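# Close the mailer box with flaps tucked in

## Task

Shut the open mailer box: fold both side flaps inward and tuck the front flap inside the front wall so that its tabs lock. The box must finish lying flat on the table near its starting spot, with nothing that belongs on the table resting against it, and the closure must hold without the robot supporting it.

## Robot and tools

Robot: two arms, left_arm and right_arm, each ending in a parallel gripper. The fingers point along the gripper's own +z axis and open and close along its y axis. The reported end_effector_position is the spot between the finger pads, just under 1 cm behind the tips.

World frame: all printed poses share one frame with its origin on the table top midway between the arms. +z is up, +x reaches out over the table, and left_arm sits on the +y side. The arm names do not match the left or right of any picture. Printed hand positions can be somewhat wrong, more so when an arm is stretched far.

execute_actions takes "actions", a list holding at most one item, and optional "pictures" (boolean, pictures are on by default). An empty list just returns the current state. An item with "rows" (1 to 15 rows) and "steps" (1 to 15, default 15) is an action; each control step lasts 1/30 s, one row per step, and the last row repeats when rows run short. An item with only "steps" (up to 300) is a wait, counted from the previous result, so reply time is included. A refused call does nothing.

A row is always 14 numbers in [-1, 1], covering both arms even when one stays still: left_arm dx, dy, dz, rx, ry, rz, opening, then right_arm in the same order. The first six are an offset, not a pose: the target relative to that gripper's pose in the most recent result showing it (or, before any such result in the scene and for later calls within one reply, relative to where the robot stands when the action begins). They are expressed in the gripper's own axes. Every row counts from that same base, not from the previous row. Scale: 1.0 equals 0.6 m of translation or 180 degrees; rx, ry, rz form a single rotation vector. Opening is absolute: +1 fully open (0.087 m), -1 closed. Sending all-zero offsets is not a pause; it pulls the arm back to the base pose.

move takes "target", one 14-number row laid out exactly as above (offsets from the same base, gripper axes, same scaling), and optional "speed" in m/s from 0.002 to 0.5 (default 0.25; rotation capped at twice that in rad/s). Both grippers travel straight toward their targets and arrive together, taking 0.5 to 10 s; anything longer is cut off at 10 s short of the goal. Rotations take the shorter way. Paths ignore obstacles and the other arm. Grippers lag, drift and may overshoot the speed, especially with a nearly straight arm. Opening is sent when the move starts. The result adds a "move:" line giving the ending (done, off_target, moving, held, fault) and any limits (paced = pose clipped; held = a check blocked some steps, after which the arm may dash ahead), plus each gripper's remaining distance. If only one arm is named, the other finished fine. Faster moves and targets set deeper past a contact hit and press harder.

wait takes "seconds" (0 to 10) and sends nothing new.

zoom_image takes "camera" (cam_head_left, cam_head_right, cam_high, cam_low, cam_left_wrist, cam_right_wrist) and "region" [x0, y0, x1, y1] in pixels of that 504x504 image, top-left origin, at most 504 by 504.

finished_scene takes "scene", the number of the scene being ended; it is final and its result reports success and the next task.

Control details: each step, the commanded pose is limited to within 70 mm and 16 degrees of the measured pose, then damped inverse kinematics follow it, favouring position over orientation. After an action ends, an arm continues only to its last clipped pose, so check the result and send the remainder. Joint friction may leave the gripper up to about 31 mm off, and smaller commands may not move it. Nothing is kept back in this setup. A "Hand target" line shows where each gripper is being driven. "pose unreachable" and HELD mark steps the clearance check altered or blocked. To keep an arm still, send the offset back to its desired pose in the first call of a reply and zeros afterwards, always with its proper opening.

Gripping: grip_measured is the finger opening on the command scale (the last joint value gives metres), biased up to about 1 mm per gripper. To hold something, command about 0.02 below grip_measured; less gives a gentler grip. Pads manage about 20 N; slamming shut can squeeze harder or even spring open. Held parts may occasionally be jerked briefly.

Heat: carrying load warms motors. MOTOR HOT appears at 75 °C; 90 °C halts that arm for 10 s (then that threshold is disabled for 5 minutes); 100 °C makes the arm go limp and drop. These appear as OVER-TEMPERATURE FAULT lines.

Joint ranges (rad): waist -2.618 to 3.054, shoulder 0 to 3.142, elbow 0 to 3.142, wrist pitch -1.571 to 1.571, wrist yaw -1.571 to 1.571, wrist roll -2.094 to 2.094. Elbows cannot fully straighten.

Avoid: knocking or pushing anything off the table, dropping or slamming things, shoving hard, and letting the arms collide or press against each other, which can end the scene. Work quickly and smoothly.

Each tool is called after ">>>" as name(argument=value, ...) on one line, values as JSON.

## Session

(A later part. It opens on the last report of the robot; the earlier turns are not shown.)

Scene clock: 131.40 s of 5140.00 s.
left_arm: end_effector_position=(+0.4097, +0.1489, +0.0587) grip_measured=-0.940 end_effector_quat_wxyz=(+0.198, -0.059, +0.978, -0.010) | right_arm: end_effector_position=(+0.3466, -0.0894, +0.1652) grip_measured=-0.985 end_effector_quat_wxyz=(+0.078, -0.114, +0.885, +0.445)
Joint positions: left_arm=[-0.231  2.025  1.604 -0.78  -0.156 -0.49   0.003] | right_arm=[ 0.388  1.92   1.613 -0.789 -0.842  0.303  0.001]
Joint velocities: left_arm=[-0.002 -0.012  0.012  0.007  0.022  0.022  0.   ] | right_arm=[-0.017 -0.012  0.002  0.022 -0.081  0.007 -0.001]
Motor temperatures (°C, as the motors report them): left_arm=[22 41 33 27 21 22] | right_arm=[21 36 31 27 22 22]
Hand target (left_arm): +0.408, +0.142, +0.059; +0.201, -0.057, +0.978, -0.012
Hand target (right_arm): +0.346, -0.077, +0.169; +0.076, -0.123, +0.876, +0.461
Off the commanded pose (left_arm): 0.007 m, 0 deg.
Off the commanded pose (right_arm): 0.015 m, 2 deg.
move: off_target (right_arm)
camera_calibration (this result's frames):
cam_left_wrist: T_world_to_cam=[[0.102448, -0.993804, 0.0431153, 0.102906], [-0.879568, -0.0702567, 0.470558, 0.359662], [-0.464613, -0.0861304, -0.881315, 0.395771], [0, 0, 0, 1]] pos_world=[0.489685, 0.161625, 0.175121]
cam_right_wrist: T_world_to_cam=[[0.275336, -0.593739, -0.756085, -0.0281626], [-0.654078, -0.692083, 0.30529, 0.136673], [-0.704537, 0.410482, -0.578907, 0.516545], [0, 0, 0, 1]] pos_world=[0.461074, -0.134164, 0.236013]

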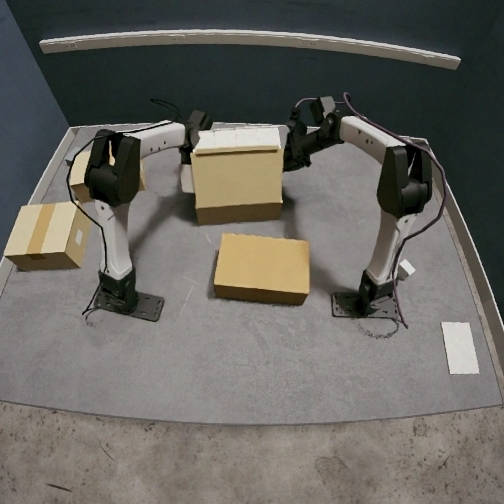

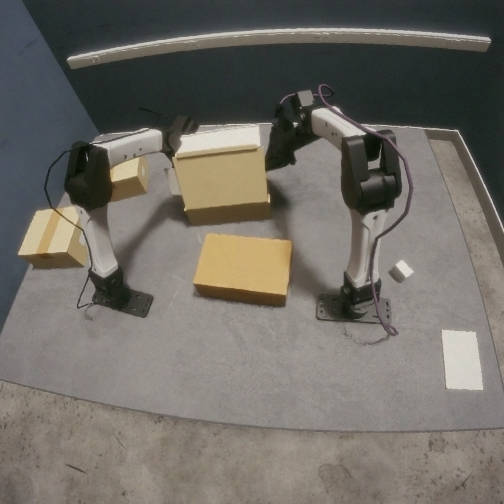

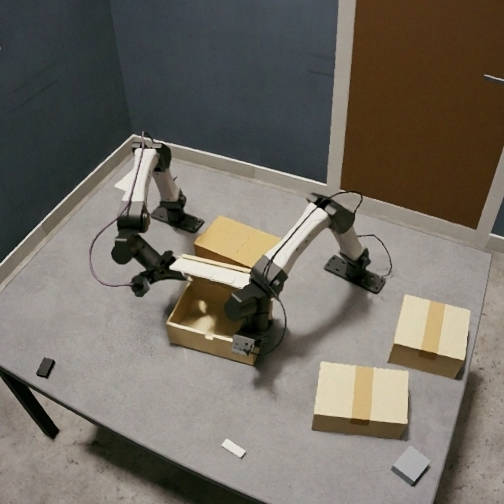

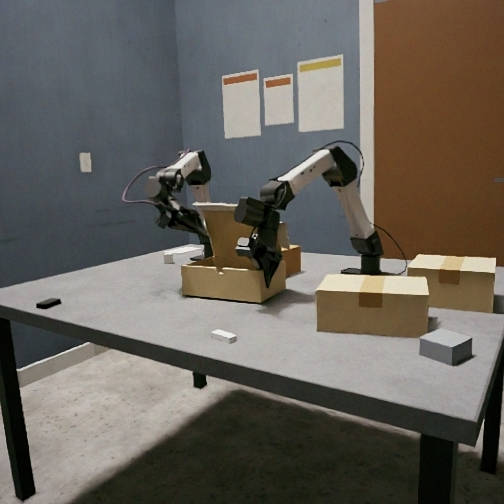

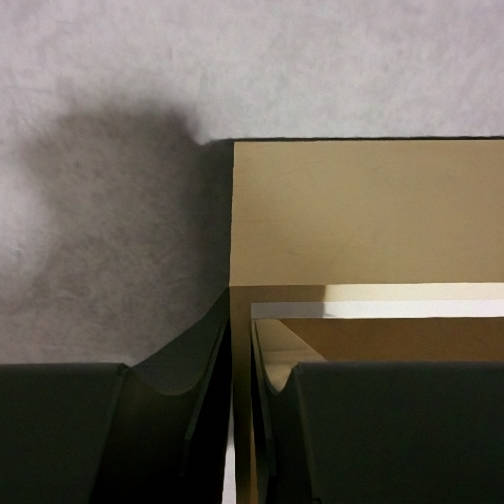

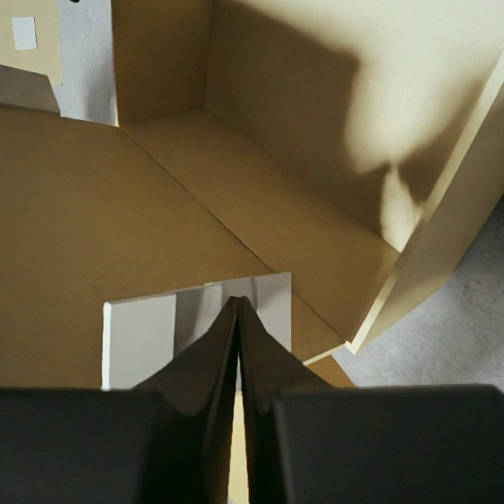

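Folded past. Push a bit more by moving the box back −y, then retreat.

>>> move(target=[0,-0.03,0,0,0,0.01,-0.96, 0,0.01,0.015,0,0,0,-1], speed=0.04)

>>> move(target=[0,0,0,0,0,0,-0.96, -0.03,-0.08,-0.13,0,0,0,-1], speed=0.1)

Scene clock: 134.20 s of 5140.00 s.
left_arm: end_effector_position=(+0.4127, +0.1372, +0.0636) grip_measured=-0.940 end_effector_quat_wxyz=(+0.204, -0.042, +0.978, -0.009) | right_arm: end_effector_position=(+0.3475, -0.0877, +0.1624) grip_measured=-0.985 end_effector_quat_wxyz=(+0.080, -0.109, +0.890, +0.435)
Joint positions: left_arm=[-0.257  2.042  1.647 -0.798 -0.167 -0.48   0.003] | right_arm=[ 0.398  1.92   1.613 -0.783 -0.813  0.319  0.001]
Joint velocities: left_arm=[-0.012 -0.012 -0.012 -0.154 -0.007 -0.037  0.   ] | right_arm=[-0.017 -0.002  0.017  0.007  0.007 -0.051  0.001]
Motor temperatures (°C, as the motors report them): left_arm=[22 42 33 27 21 22] | right_arm=[21 36 31 27 22 22]
Hand target (left_arm): +0.412, +0.131, +0.059; +0.198, -0.043, +0.979, -0.007
Hand target (right_arm): +0.345, -0.079, +0.164; +0.077, -0.114, +0.885, +0.445
Off the commanded pose (left_arm): 0.008 m, 1 deg.
Off the commanded pose (right_arm): 0.009 m, 1 deg.
move: done
camera_calibration (this result's frames):
cam_left_wrist: T_world_to_cam=[[0.0705915, -0.996902, 0.0346878, 0.104957], [-0.886993, -0.0468236, 0.459402, 0.359711], [-0.456355, -0.0631977, -0.887551, 0.394378], [0, 0, 0, 1]] pos_world=[0.491628, 0.146398, 0.181138]
cam_right_wrist: T_world_to_cam=[[0.268942, -0.613456, -0.742523, -0.0312111], [-0.6632, -0.677002, 0.319113, 0.141534], [-0.698452, 0.406619, -0.588919, 0.514008], [0, 0, 0, 1]] pos_world=[0.46127, -0.132333, 0.234369]

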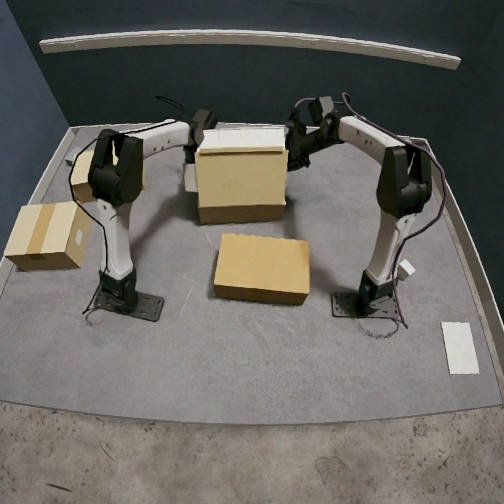

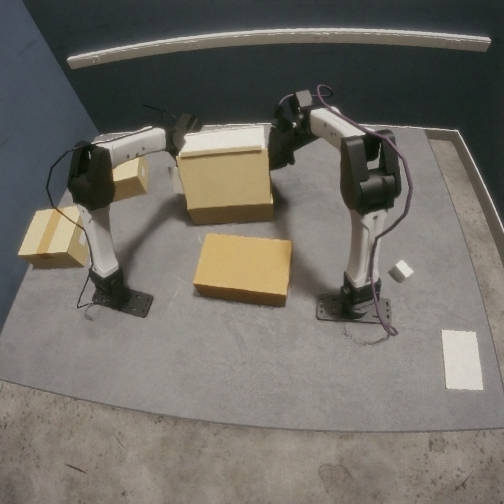

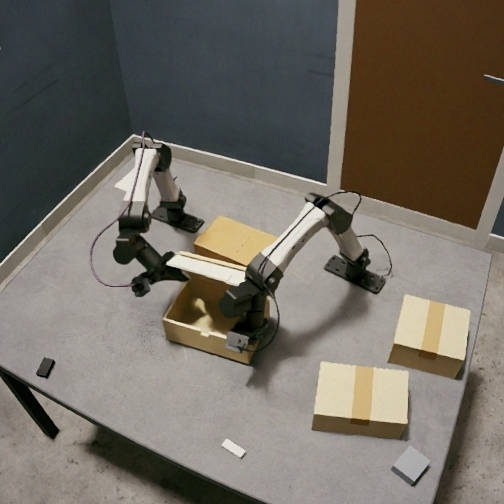

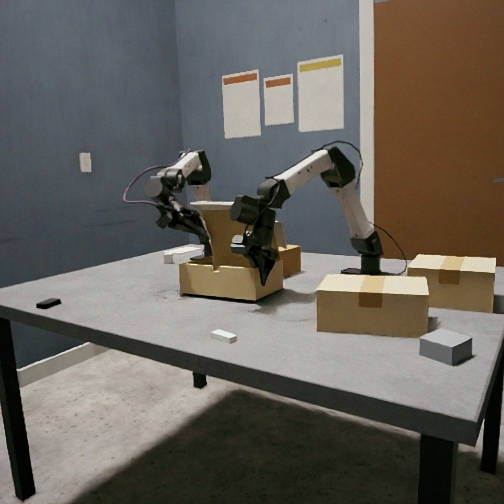

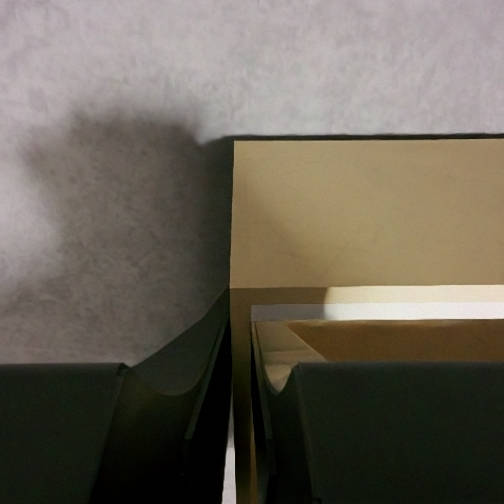

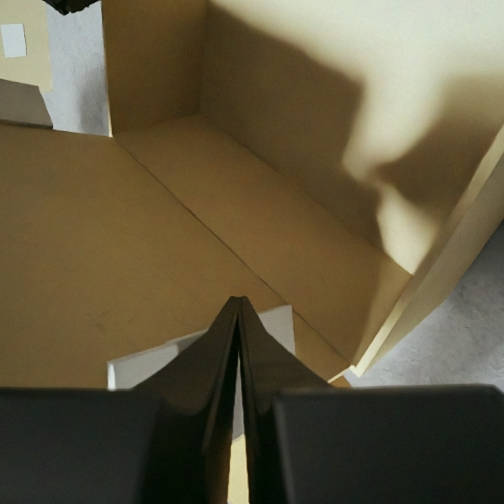

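Scene clock: 135.73 s of 5140.00 s.
left_arm: end_effector_position=(+0.4125, +0.1370, +0.0636) grip_measured=-0.940 end_effector_quat_wxyz=(+0.204, -0.040, +0.978, -0.009) | right_arm: end_effector_position=(+0.3714, -0.1755, +0.1779) grip_measured=-0.985 end_effector_quat_wxyz=(+0.084, -0.106, +0.891, +0.433)
Joint positions: left_arm=[-0.257  2.042  1.647 -0.798 -0.164 -0.477  0.003] | right_arm=[ 0.169  1.987  1.794 -1.129 -0.889  0.006  0.001]
Joint velocities: left_arm=[ 0.017 -0.002 -0.012 -0.007 -0.066  0.022  0.001] | right_arm=[ 0.002 -0.002 -0.007 -0.037  0.051 -0.125 -0.   ]
Motor temperatures (°C, as the motors report them): left_arm=[22 42 33 27 21 22] | right_arm=[21 36 32 27 22 22]
Hand target (left_arm): +0.413, +0.137, +0.064; +0.204, -0.042, +0.978, -0.009
Hand target (right_arm): +0.373, -0.175, +0.179; +0.081, -0.108, +0.890, +0.436
Off the commanded pose (left_arm): 0.000 m, 0 deg.
Off the commanded pose (right_arm): 0.002 m, 1 deg.
move: done
camera_calibration (this result's frames):
cam_left_wrist: T_world_to_cam=[[0.0666415, -0.997156, 0.0351907, 0.106374], [-0.88677, -0.0430231, 0.460205, 0.358898], [-0.457382, -0.0618748, -0.887115, 0.394478], [0, 0, 0, 1]] pos_world=[0.491598, 0.145921, 0.181037]
cam_right_wrist: T_world_to_cam=[[0.265478, -0.618107, -0.739909, -0.0800155], [-0.671449, -0.669267, 0.318179, 0.0975773], [-0.691865, 0.412342, -0.592703, 0.574738], [0, 0, 0, 1]] pos_world=[0.484402, -0.221141, 0.250398]

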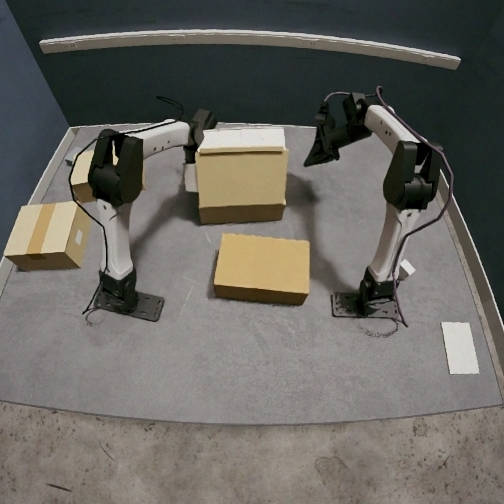

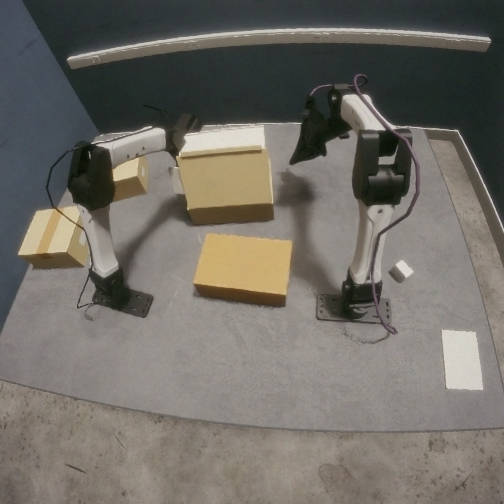

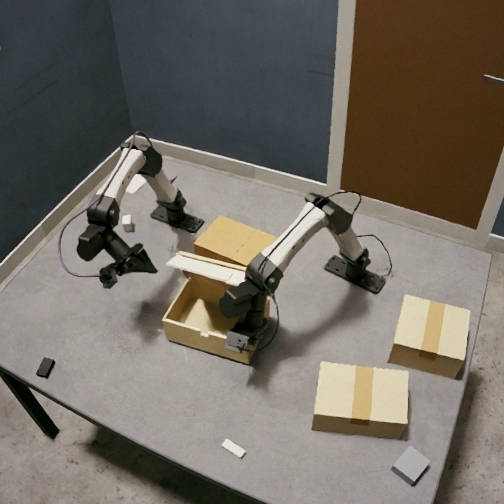

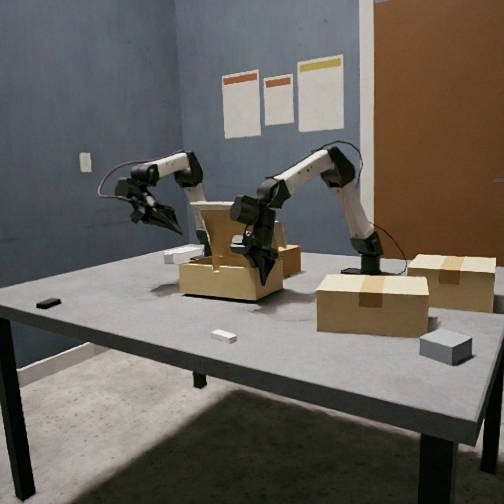

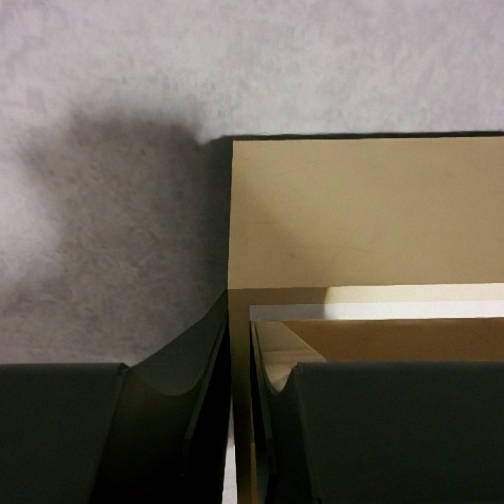

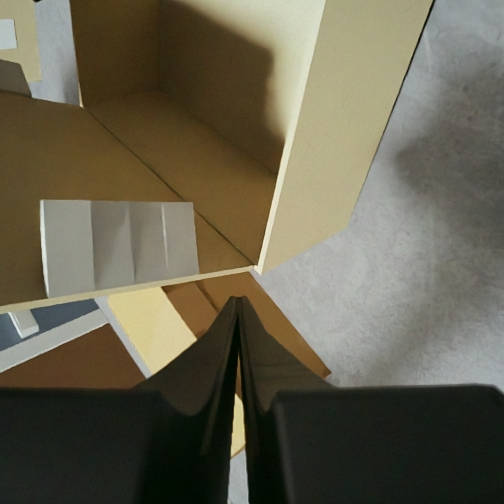

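>>> move(target=[0,0,0,0,0,0,-0.96, -0.048,-0.048,0.145,0.283,0,0,0.2], speed=0.1)

Scene clock: 144.87 s of 5140.00 s.
left_arm: end_effector_position=(+0.4125, +0.1370, +0.0636) grip_measured=-0.940 end_effector_quat_wxyz=(+0.204, -0.040, +0.978, -0.009) | right_arm: end_effector_position=(+0.4138, -0.1257, +0.1113) grip_measured=+0.200 end_effector_quat_wxyz=(+0.120, -0.062, +0.991, +0.009)
Joint positions: left_arm=[-0.257  2.042  1.647 -0.798 -0.164 -0.475  0.003] | right_arm=[ 0.565  2.352  2.364 -1.359  0.089  0.384  0.052]
Joint velocities: left_arm=[ 0.002 -0.007 -0.032 -0.007  0.037  0.022 -0.001] | right_arm=[ 0.007 -0.002 -0.002  0.037  0.037 -0.051 -0.001]
Motor temperatures (°C, as the motors report them): left_arm=[22 43 33 27 21 22] | right_arm=[21 36 32 27 22 22]
Hand target (left_arm): +0.413, +0.137, +0.064; +0.204, -0.040, +0.978, -0.009
Hand target (right_arm): +0.412, -0.123, +0.110; +0.117, -0.062, +0.991, +0.005
Off the commanded pose (left_arm): 0.000 m, 0 deg.
Off the commanded pose (right_arm): 0.006 m, 0 deg.
After step 90, 1.17 s passed at rest.
move: done
camera_calibration (this result's frames):
cam_left_wrist: T_world_to_cam=[[0.0654598, -0.99724, 0.0350474, 0.10687], [-0.886754, -0.0420295, 0.460327, 0.358722], [-0.457583, -0.0612113, -0.887057, 0.394447], [0, 0, 0, 1]] pos_world=[0.491595, 0.145797, 0.181022]
cam_right_wrist: T_world_to_cam=[[0.126887, -0.991752, 0.0180811, -0.183762], [-0.805493, -0.0923849, 0.585359, 0.278837], [-0.578861, -0.0888389, -0.810572, 0.458632], [0, 0, 0, 1]] pos_world=[0.513403, -0.115742, 0.211857]

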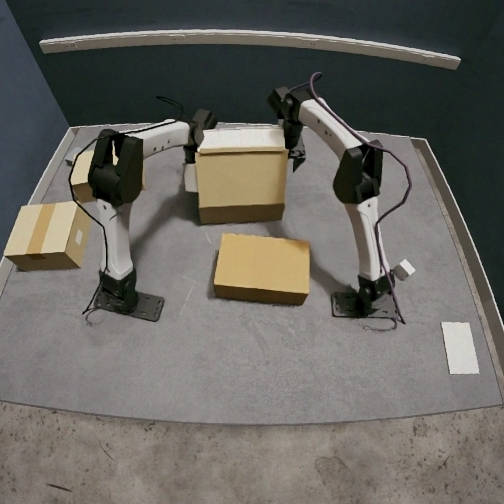

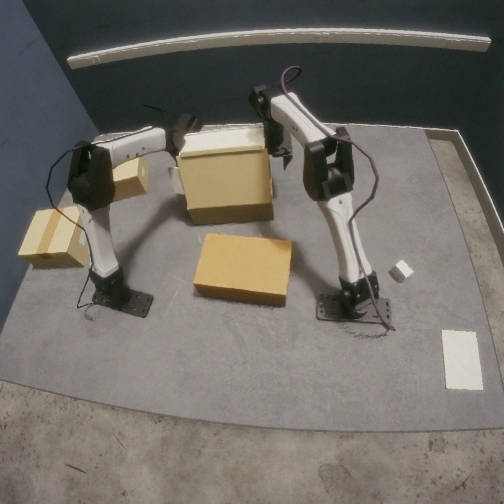

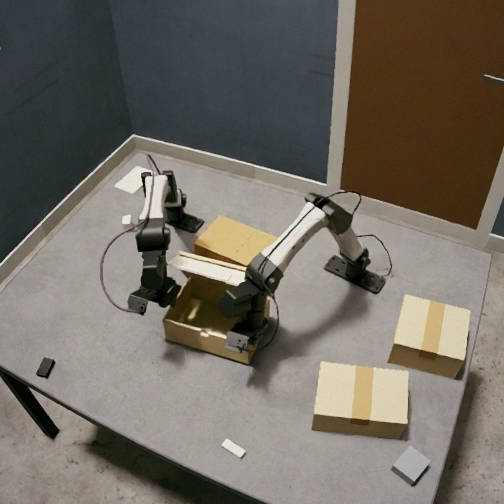

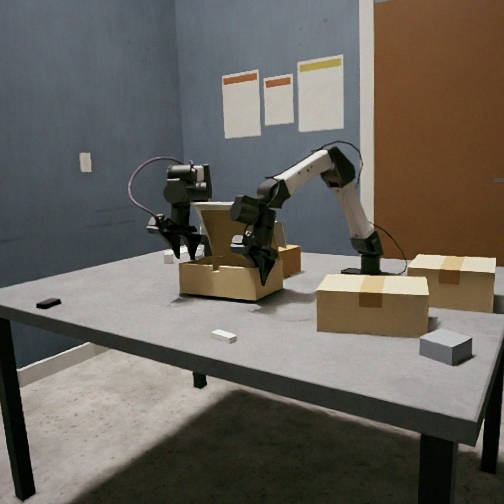

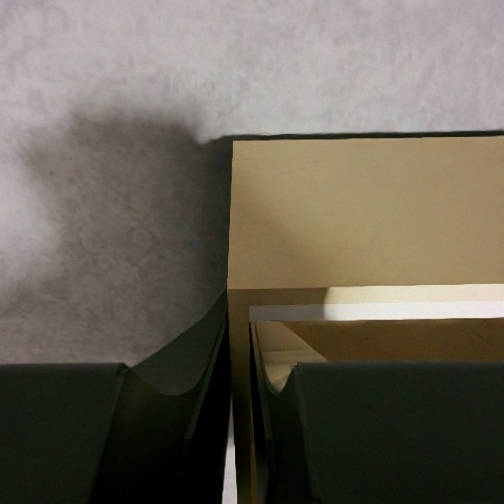

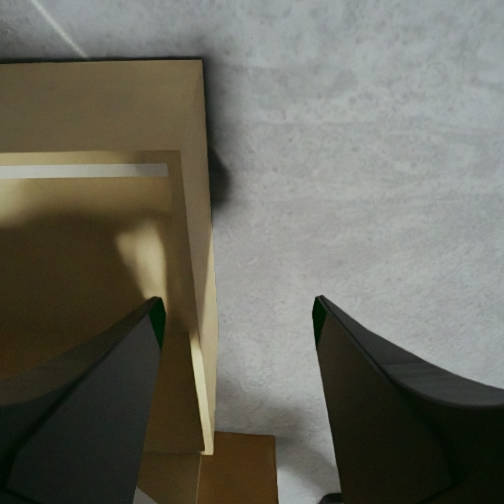

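>>> move(target=[0,0,0,0,0,0,-0.96, 0,0.042,0.0,0,0,0,0.2], speed=0.06)

>>> move(target=[0,0,0,0,0,0,-0.96, 0,0,0.11,0,0,0,0.2], speed=0.06)

Scene clock: 147.77 s of 5140.00 s.
left_arm: end_effector_position=(+0.4148, +0.1428, +0.0636) grip_measured=-0.941 end_effector_quat_wxyz=(+0.204, -0.045, +0.978, -0.007) | right_arm: end_effector_position=(+0.4174, -0.1172, +0.1139) grip_measured=+0.200 end_effector_quat_wxyz=(+0.121, -0.051, +0.991, +0.007)
Joint positions: left_arm=[-0.244  2.042  1.647 -0.798 -0.164 -0.472  0.003] | right_arm=[ 0.578  2.417  2.491 -1.423  0.1    0.42   0.052]
Joint velocities: left_arm=[-0.002  0.002  0.017 -0.037  0.022  0.022  0.001] | right_arm=[-0.002  0.022  0.027  0.037 -0.051  0.066 -0.   ]
Motor temperatures (°C, as the motors report them): left_arm=[22 43 33 27 21 22] | right_arm=[21 37 32 27 22 22]
Hand target (left_arm): +0.412, +0.137, +0.064; +0.204, -0.040, +0.978, -0.009
Hand target (right_arm): +0.411, -0.101, +0.112; +0.120, -0.063, +0.991, +0.009
Off the commanded pose (left_arm): 0.006 m, 1 deg.
Off the commanded pose (right_arm): 0.018 m, 1 deg.
move: off_target (right_arm)
camera_calibration (this result's frames):
cam_left_wrist: T_world_to_cam=[[0.075664, -0.99657, 0.0335287, 0.108291], [-0.886272, -0.0518047, 0.460259, 0.362262], [-0.456943, -0.0645406, -0.887151, 0.396094], [0, 0, 0, 1]] pos_world=[0.493861, 0.15225, 0.18103]
cam_right_wrist: T_world_to_cam=[[0.102716, -0.994504, 0.0202989, -0.166319], [-0.808887, -0.071633, 0.583585, 0.285074], [-0.578923, -0.0763628, -0.811798, 0.465196], [0, 0, 0, 1]] pos_world=[0.516989, -0.109461, 0.214657]

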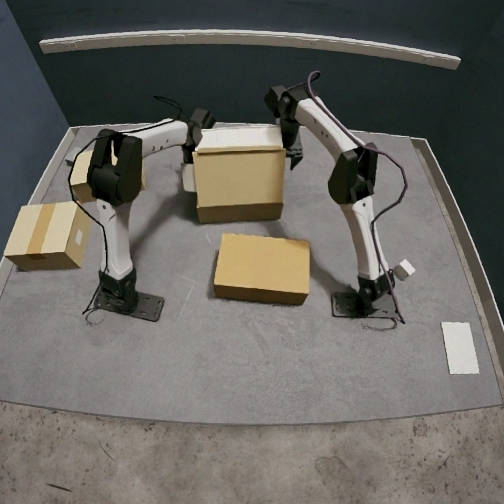

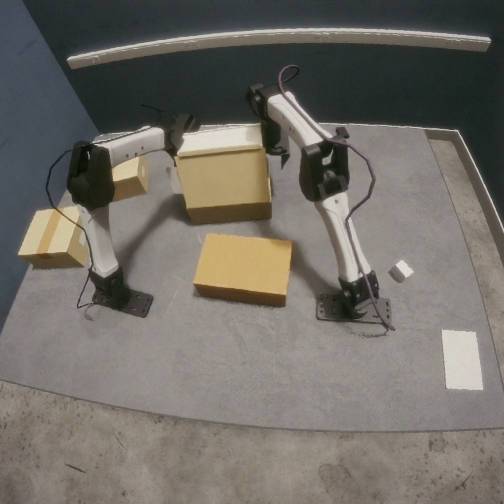

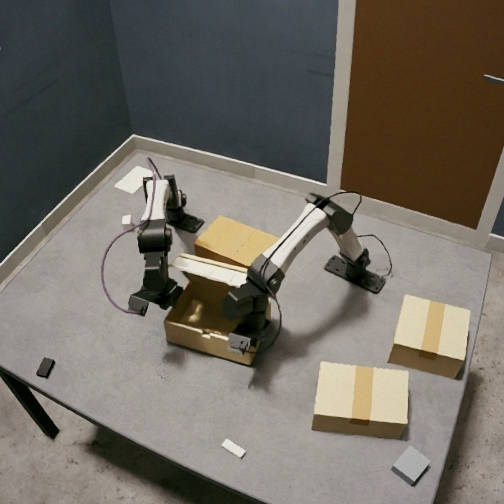

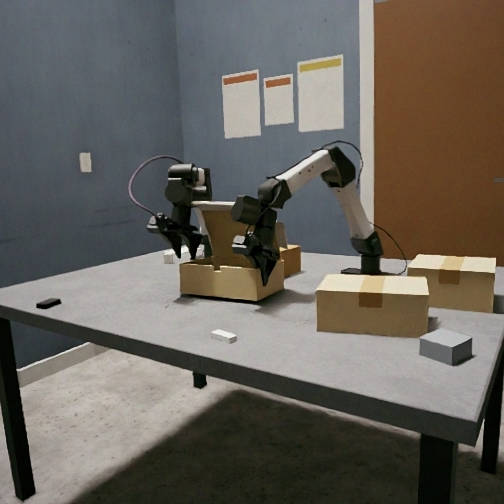

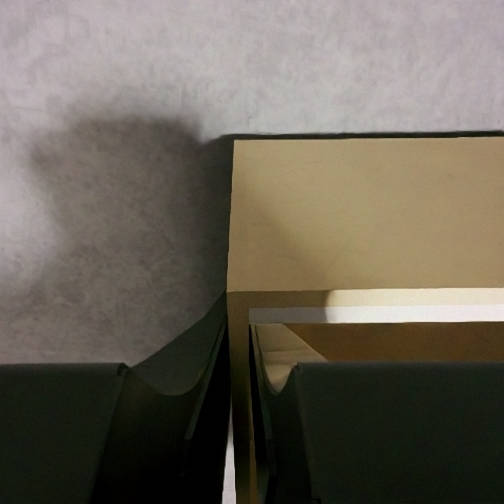

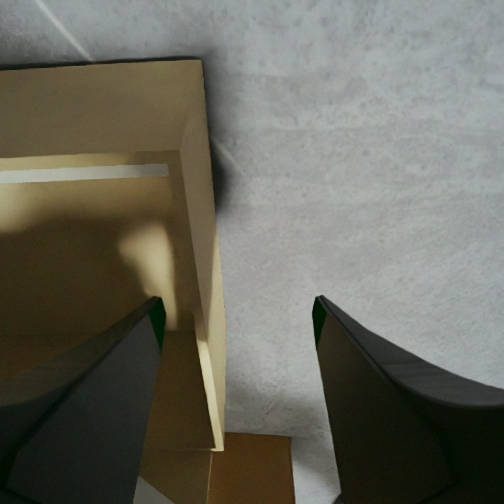

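Scene clock: 149.30 s of 5140.00 s.
left_arm: end_effector_position=(+0.4151, +0.1435, +0.0636) grip_measured=-0.941 end_effector_quat_wxyz=(+0.204, -0.045, +0.978, -0.007) | right_arm: end_effector_position=(+0.4331, -0.1165, +0.0623) grip_measured=+0.200 end_effector_quat_wxyz=(+0.126, -0.045, +0.991, +0.008)
Joint positions: left_arm=[-0.242  2.042  1.647 -0.798 -0.163 -0.47   0.003] | right_arm=[ 0.563  2.417  2.281 -1.201  0.099  0.415  0.052]
Joint velocities: left_arm=[-0.007  0.007 -0.007 -0.081 -0.037 -0.022 -0.001] | right_arm=[ 0.022 -0.007 -0.002 -0.007 -0.022 -0.037 -0.001]
Motor temperatures (°C, as the motors report them): left_arm=[22 43 33 27 21 22] | right_arm=[21 37 32 27 22 22]
Hand target (left_arm): +0.415, +0.143, +0.064; +0.204, -0.045, +0.978, -0.007
Hand target (right_arm): +0.433, -0.116, +0.050; +0.121, -0.050, +0.991, +0.006
Off the commanded pose (left_arm): 0.001 m, 0 deg.
Off the commanded pose (right_arm): 0.013 m, 1 deg.
move: off_target (right_arm)
camera_calibration (this result's frames):
cam_left_wrist: T_world_to_cam=[[0.0762479, -0.996519, 0.0336995, 0.10872], [-0.88611, -0.0522264, 0.460523, 0.362517], [-0.45716, -0.0649754, -0.887008, 0.396398], [0, 0, 0, 1]] pos_world=[0.494157, 0.153031, 0.180997]
cam_right_wrist: T_world_to_cam=[[0.0923183, -0.995603, 0.0158436, -0.16151], [-0.815378, -0.0664548, 0.575102, 0.331793], [-0.571521, -0.0660109, -0.817928, 0.430846], [0, 0, 0, 1]] pos_world=[0.531684, -0.11031, 0.164145]

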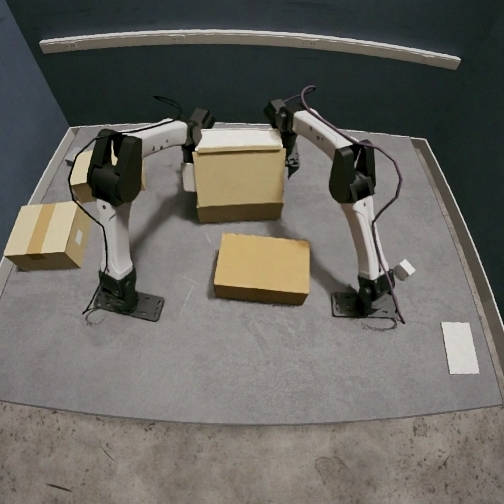

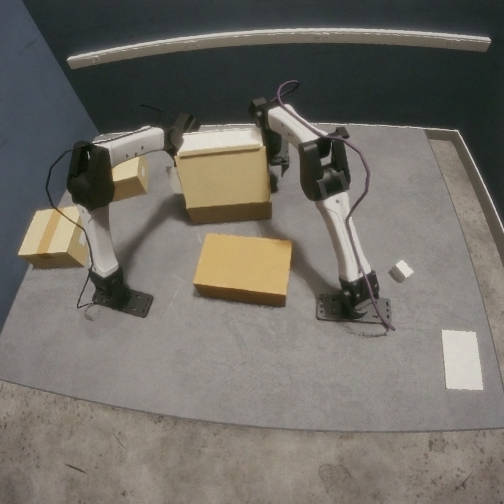

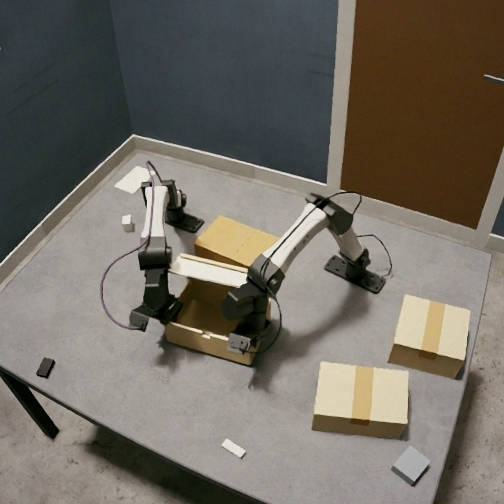

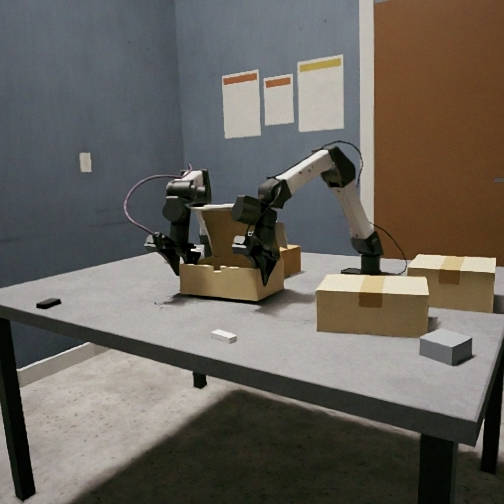

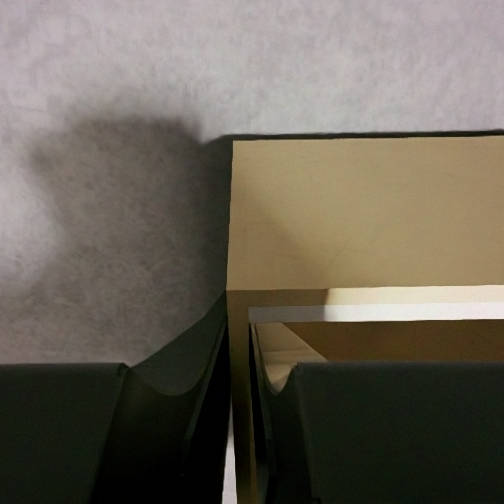

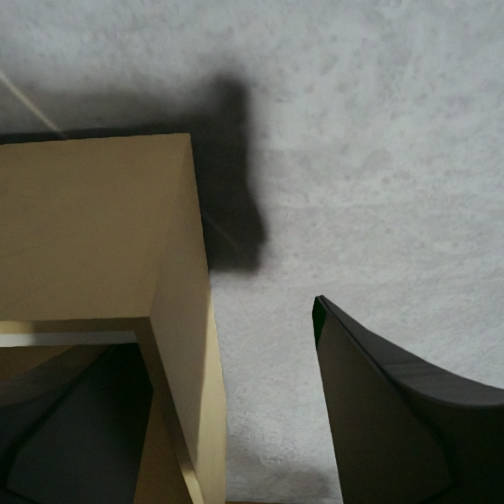

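>>> move(target=[0,0,0,0,0,0,0.3, 0,0.015,0.035,0,0,0,-0.95], speed=0.04)

Scene clock: 152.70 s of 5140.00 s.
left_arm: end_effector_position=(+0.4152, +0.1434, +0.0636) grip_measured=+0.300 end_effector_quat_wxyz=(+0.204, -0.045, +0.978, -0.008) | right_arm: end_effector_position=(+0.4335, -0.1138, +0.0532) grip_measured=-0.904 end_effector_quat_wxyz=(+0.121, -0.048, +0.991, +0.010)
Joint positions: left_arm=[-0.242  2.042  1.647 -0.797 -0.163 -0.47   0.057] | right_arm=[ 0.565  2.437  2.281 -1.19   0.092  0.413  0.004]
Joint velocities: left_arm=[ 0.007 -0.007 -0.012 -0.022 -0.037 -0.037  0.001] | right_arm=[ 0.017 -0.012 -0.007 -0.081  0.066  0.037 -0.   ]
Motor temperatures (°C, as the motors report them): left_arm=[22 44 33 27 21 22] | right_arm=[21 38 32 27 22 22]
Hand target (left_arm): +0.415, +0.143, +0.064; +0.204, -0.045, +0.978, -0.008
Hand target (right_arm): +0.437, -0.107, +0.042; +0.126, -0.045, +0.991, +0.009
Off the commanded pose (left_arm): 0.000 m, 0 deg.
Off the commanded pose (right_arm): 0.014 m, 1 deg.
move: off_target (right_arm)
camera_calibration (this result's frames):
cam_left_wrist: T_world_to_cam=[[0.0761003, -0.996514, 0.0341908, 0.108645], [-0.886213, -0.0518818, 0.460363, 0.36256], [-0.456984, -0.0653341, -0.887072, 0.396418], [0, 0, 0, 1]] pos_world=[0.494195, 0.152976, 0.181028]
cam_right_wrist: T_world_to_cam=[[0.0982226, -0.995074, 0.0134188, -0.161079], [-0.808767, -0.071961, 0.583711, 0.333634], [-0.57987, -0.0681862, -0.811851, 0.42689], [0, 0, 0, 1]] pos_world=[0.533194, -0.107169, 0.153987]

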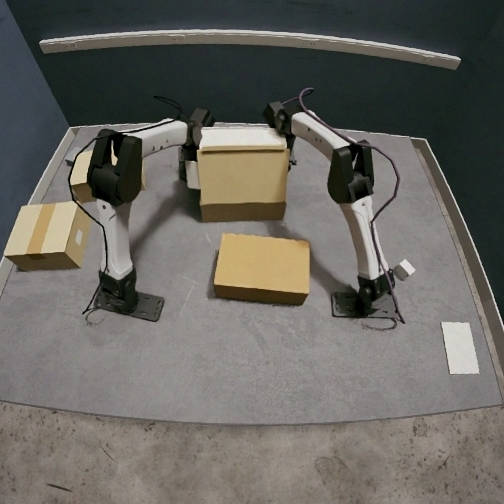

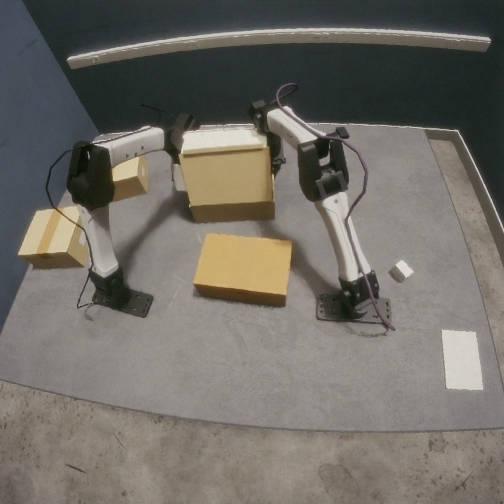

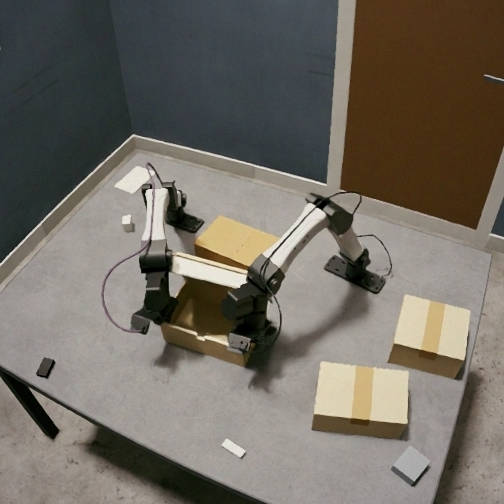

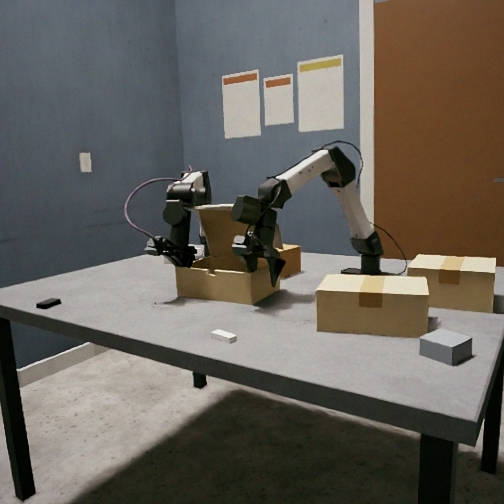

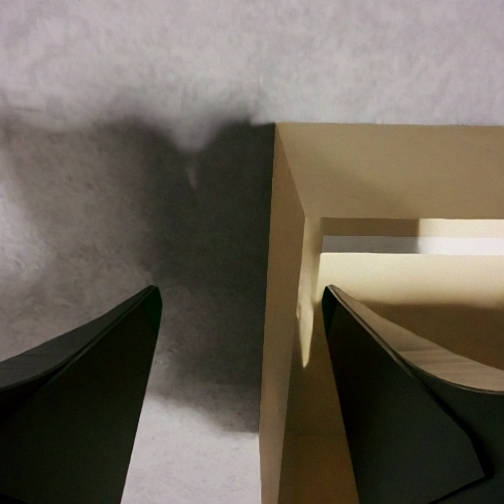

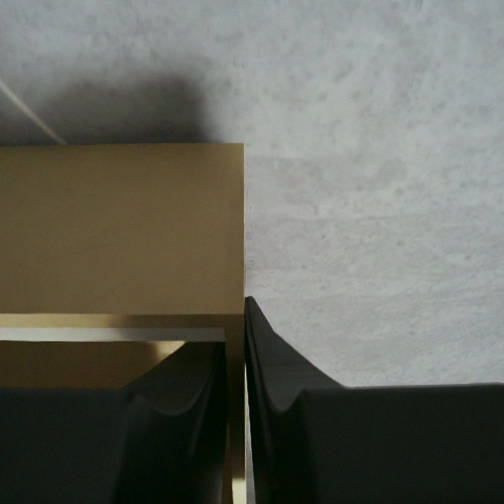

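>>> move(target=[-0.04,0,-0.092,0,0,0,0.3, 0,0,0,0,0,0,-0.95], speed=0.08)

>>> move(target=[0,0.13,0,0,0,0,-1, 0,0,0,0,0,0,-0.95], speed=0.1)

Scene clock: 155.90 s of 5140.00 s.
left_arm: end_effector_position=(+0.4167, +0.1428, +0.1203) grip_measured=+0.300 end_effector_quat_wxyz=(+0.208, -0.045, +0.977, -0.010) | right_arm: end_effector_position=(+0.4334, -0.1138, +0.0532) grip_measured=-0.904 end_effector_quat_wxyz=(+0.121, -0.048, +0.992, +0.010)
Joint positions: left_arm=[-0.242  2.028  1.85  -1.004 -0.163 -0.47   0.057] | right_arm=[ 0.565  2.437  2.281 -1.19   0.092  0.413  0.004]
Joint velocities: left_arm=[-0.002 -0.007  0.002 -0.022  0.007  0.022 -0.001] | right_arm=[ 0.007 -0.002 -0.017 -0.007 -0.022  0.066 -0.001]
Motor temperatures (°C, as the motors report them): left_arm=[22 44 34 27 21 22] | right_arm=[21 38 32 27 22 22]
Hand target (left_arm): +0.415, +0.145, +0.124; +0.204, -0.045, +0.978, -0.008
Hand target (right_arm): +0.433, -0.114, +0.053; +0.121, -0.048, +0.991, +0.010
Off the commanded pose (left_arm): 0.005 m, 1 deg.
Off the commanded pose (right_arm): 0.000 m, 0 deg.
move: done
camera_calibration (this result's frames):
cam_left_wrist: T_world_to_cam=[[0.0757682, -0.99637, 0.0388194, 0.105461], [-0.890365, -0.0500781, 0.452484, 0.340247], [-0.448897, -0.0688473, -0.890927, 0.44499], [0, 0, 0, 1]] pos_world=[0.494708, 0.152753, 0.238404]
cam_right_wrist: T_world_to_cam=[[0.0983142, -0.995067, 0.0132355, -0.161087], [-0.808459, -0.0721076, 0.584118, 0.333373], [-0.580282, -0.0681274, -0.811561, 0.426987], [0, 0, 0, 1]] pos_world=[0.533128, -0.107164, 0.153929]

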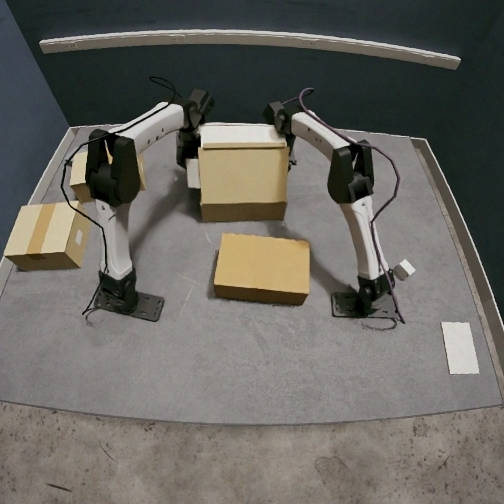

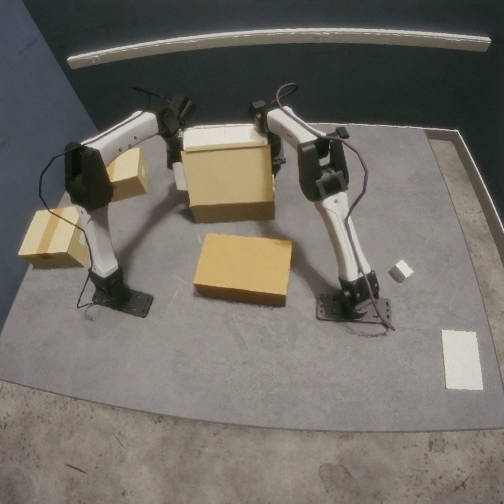

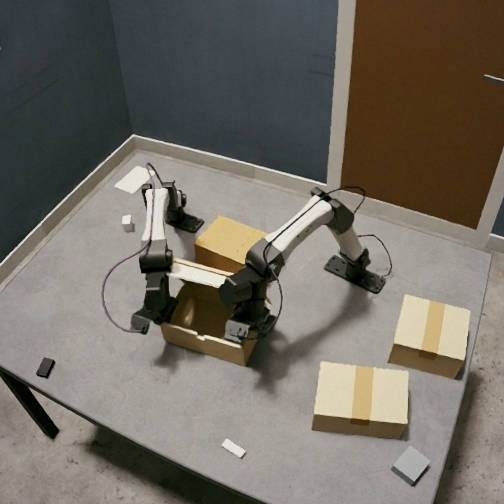

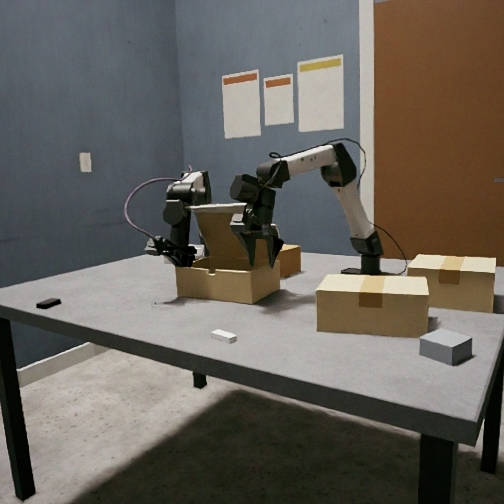

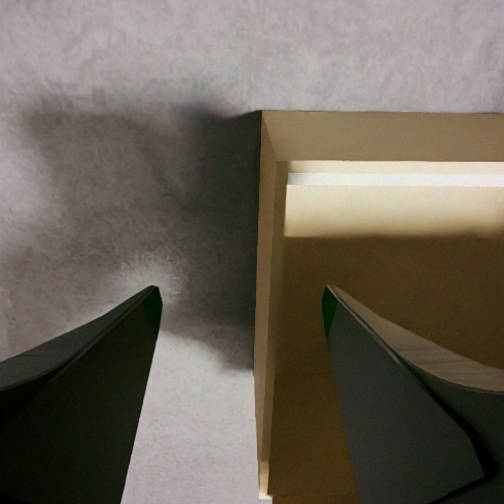

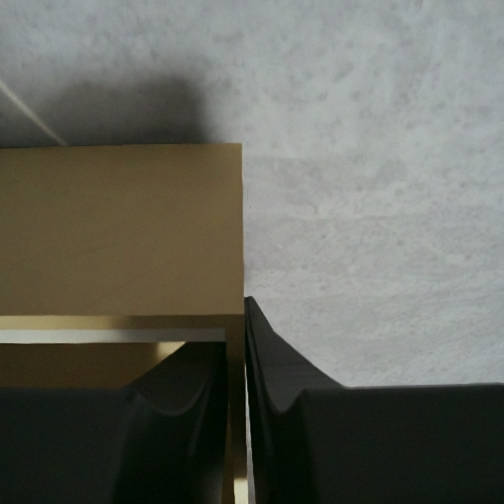

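Scene clock: 157.13 s of 5140.00 s.
left_arm: end_effector_position=(+0.4129, +0.2196, +0.1236) grip_measured=-1.000 end_effector_quat_wxyz=(+0.215, -0.048, +0.975, -0.007) | right_arm: end_effector_position=(+0.4334, -0.1138, +0.0532) grip_measured=-0.904 end_effector_quat_wxyz=(+0.121, -0.048, +0.992, +0.010)
Joint positions: left_arm=[-0.068  1.894  1.67  -0.925 -0.106 -0.312  0.   ] | right_arm=[ 0.565  2.437  2.281 -1.19   0.092  0.413  0.004]
Joint velocities: left_arm=[-0.007  0.027 -0.007 -0.066 -0.022  0.022  0.   ] | right_arm=[ 0.022 -0.007  0.002  0.007 -0.081  0.051 -0.   ]
Motor temperatures (°C, as the motors report them): left_arm=[22 44 33 27 21 22] | right_arm=[21 38 32 27 22 22]
Hand target (left_arm): +0.410, +0.221, +0.118; +0.210, -0.045, +0.977, -0.008
Hand target (right_arm): +0.433, -0.114, +0.053; +0.121, -0.048, +0.992, +0.010
Off the commanded pose (left_arm): 0.007 m, 1 deg.
Off the commanded pose (right_arm): 0.000 m, 0 deg.
move: done
camera_calibration (this result's frames):
cam_left_wrist: T_world_to_cam=[[0.082044, -0.996051, 0.0339247, 0.180086], [-0.896274, -0.0588538, 0.439577, 0.34518], [-0.435845, -0.0664706, -0.897564, 0.446396], [0, 0, 0, 1]] pos_world=[0.489161, 0.229362, 0.242826]
cam_right_wrist: T_world_to_cam=[[0.0983142, -0.995067, 0.0132355, -0.161087], [-0.808459, -0.0721076, 0.584118, 0.333373], [-0.580282, -0.0681274, -0.811561, 0.426987], [0, 0, 0, 1]] pos_world=[0.533128, -0.107164, 0.153929]

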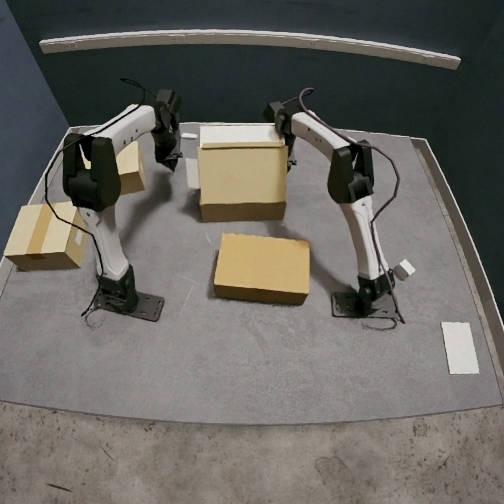

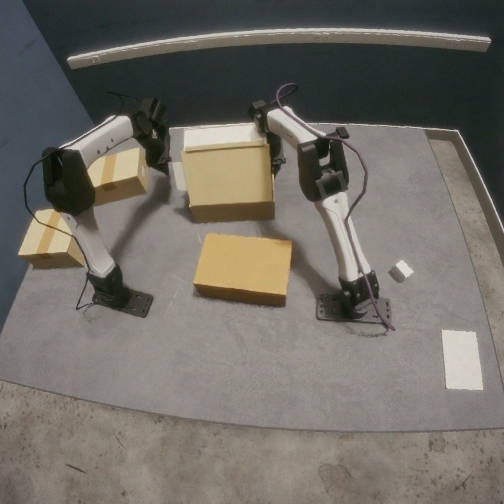

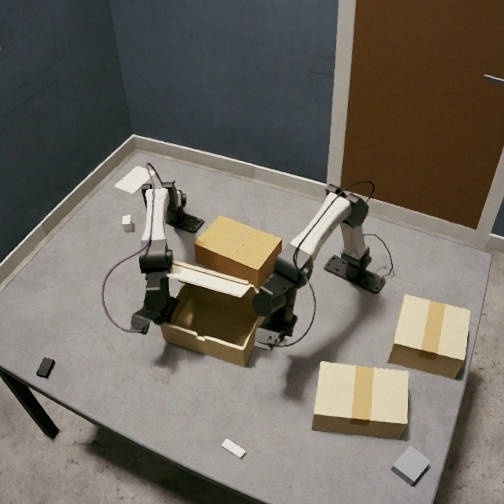

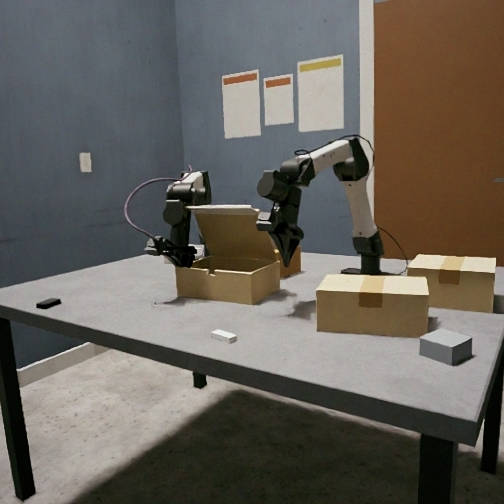

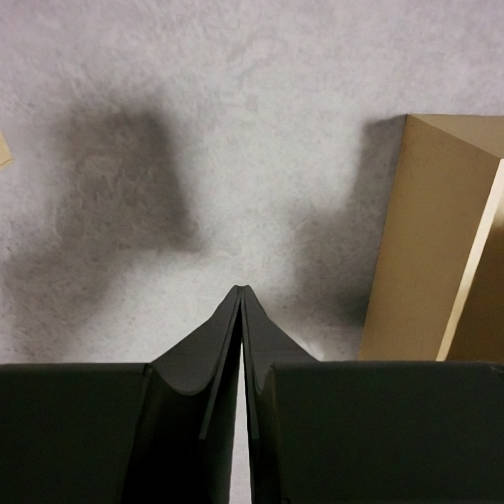

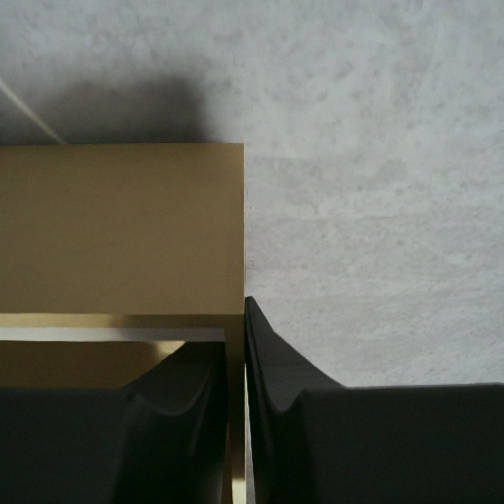

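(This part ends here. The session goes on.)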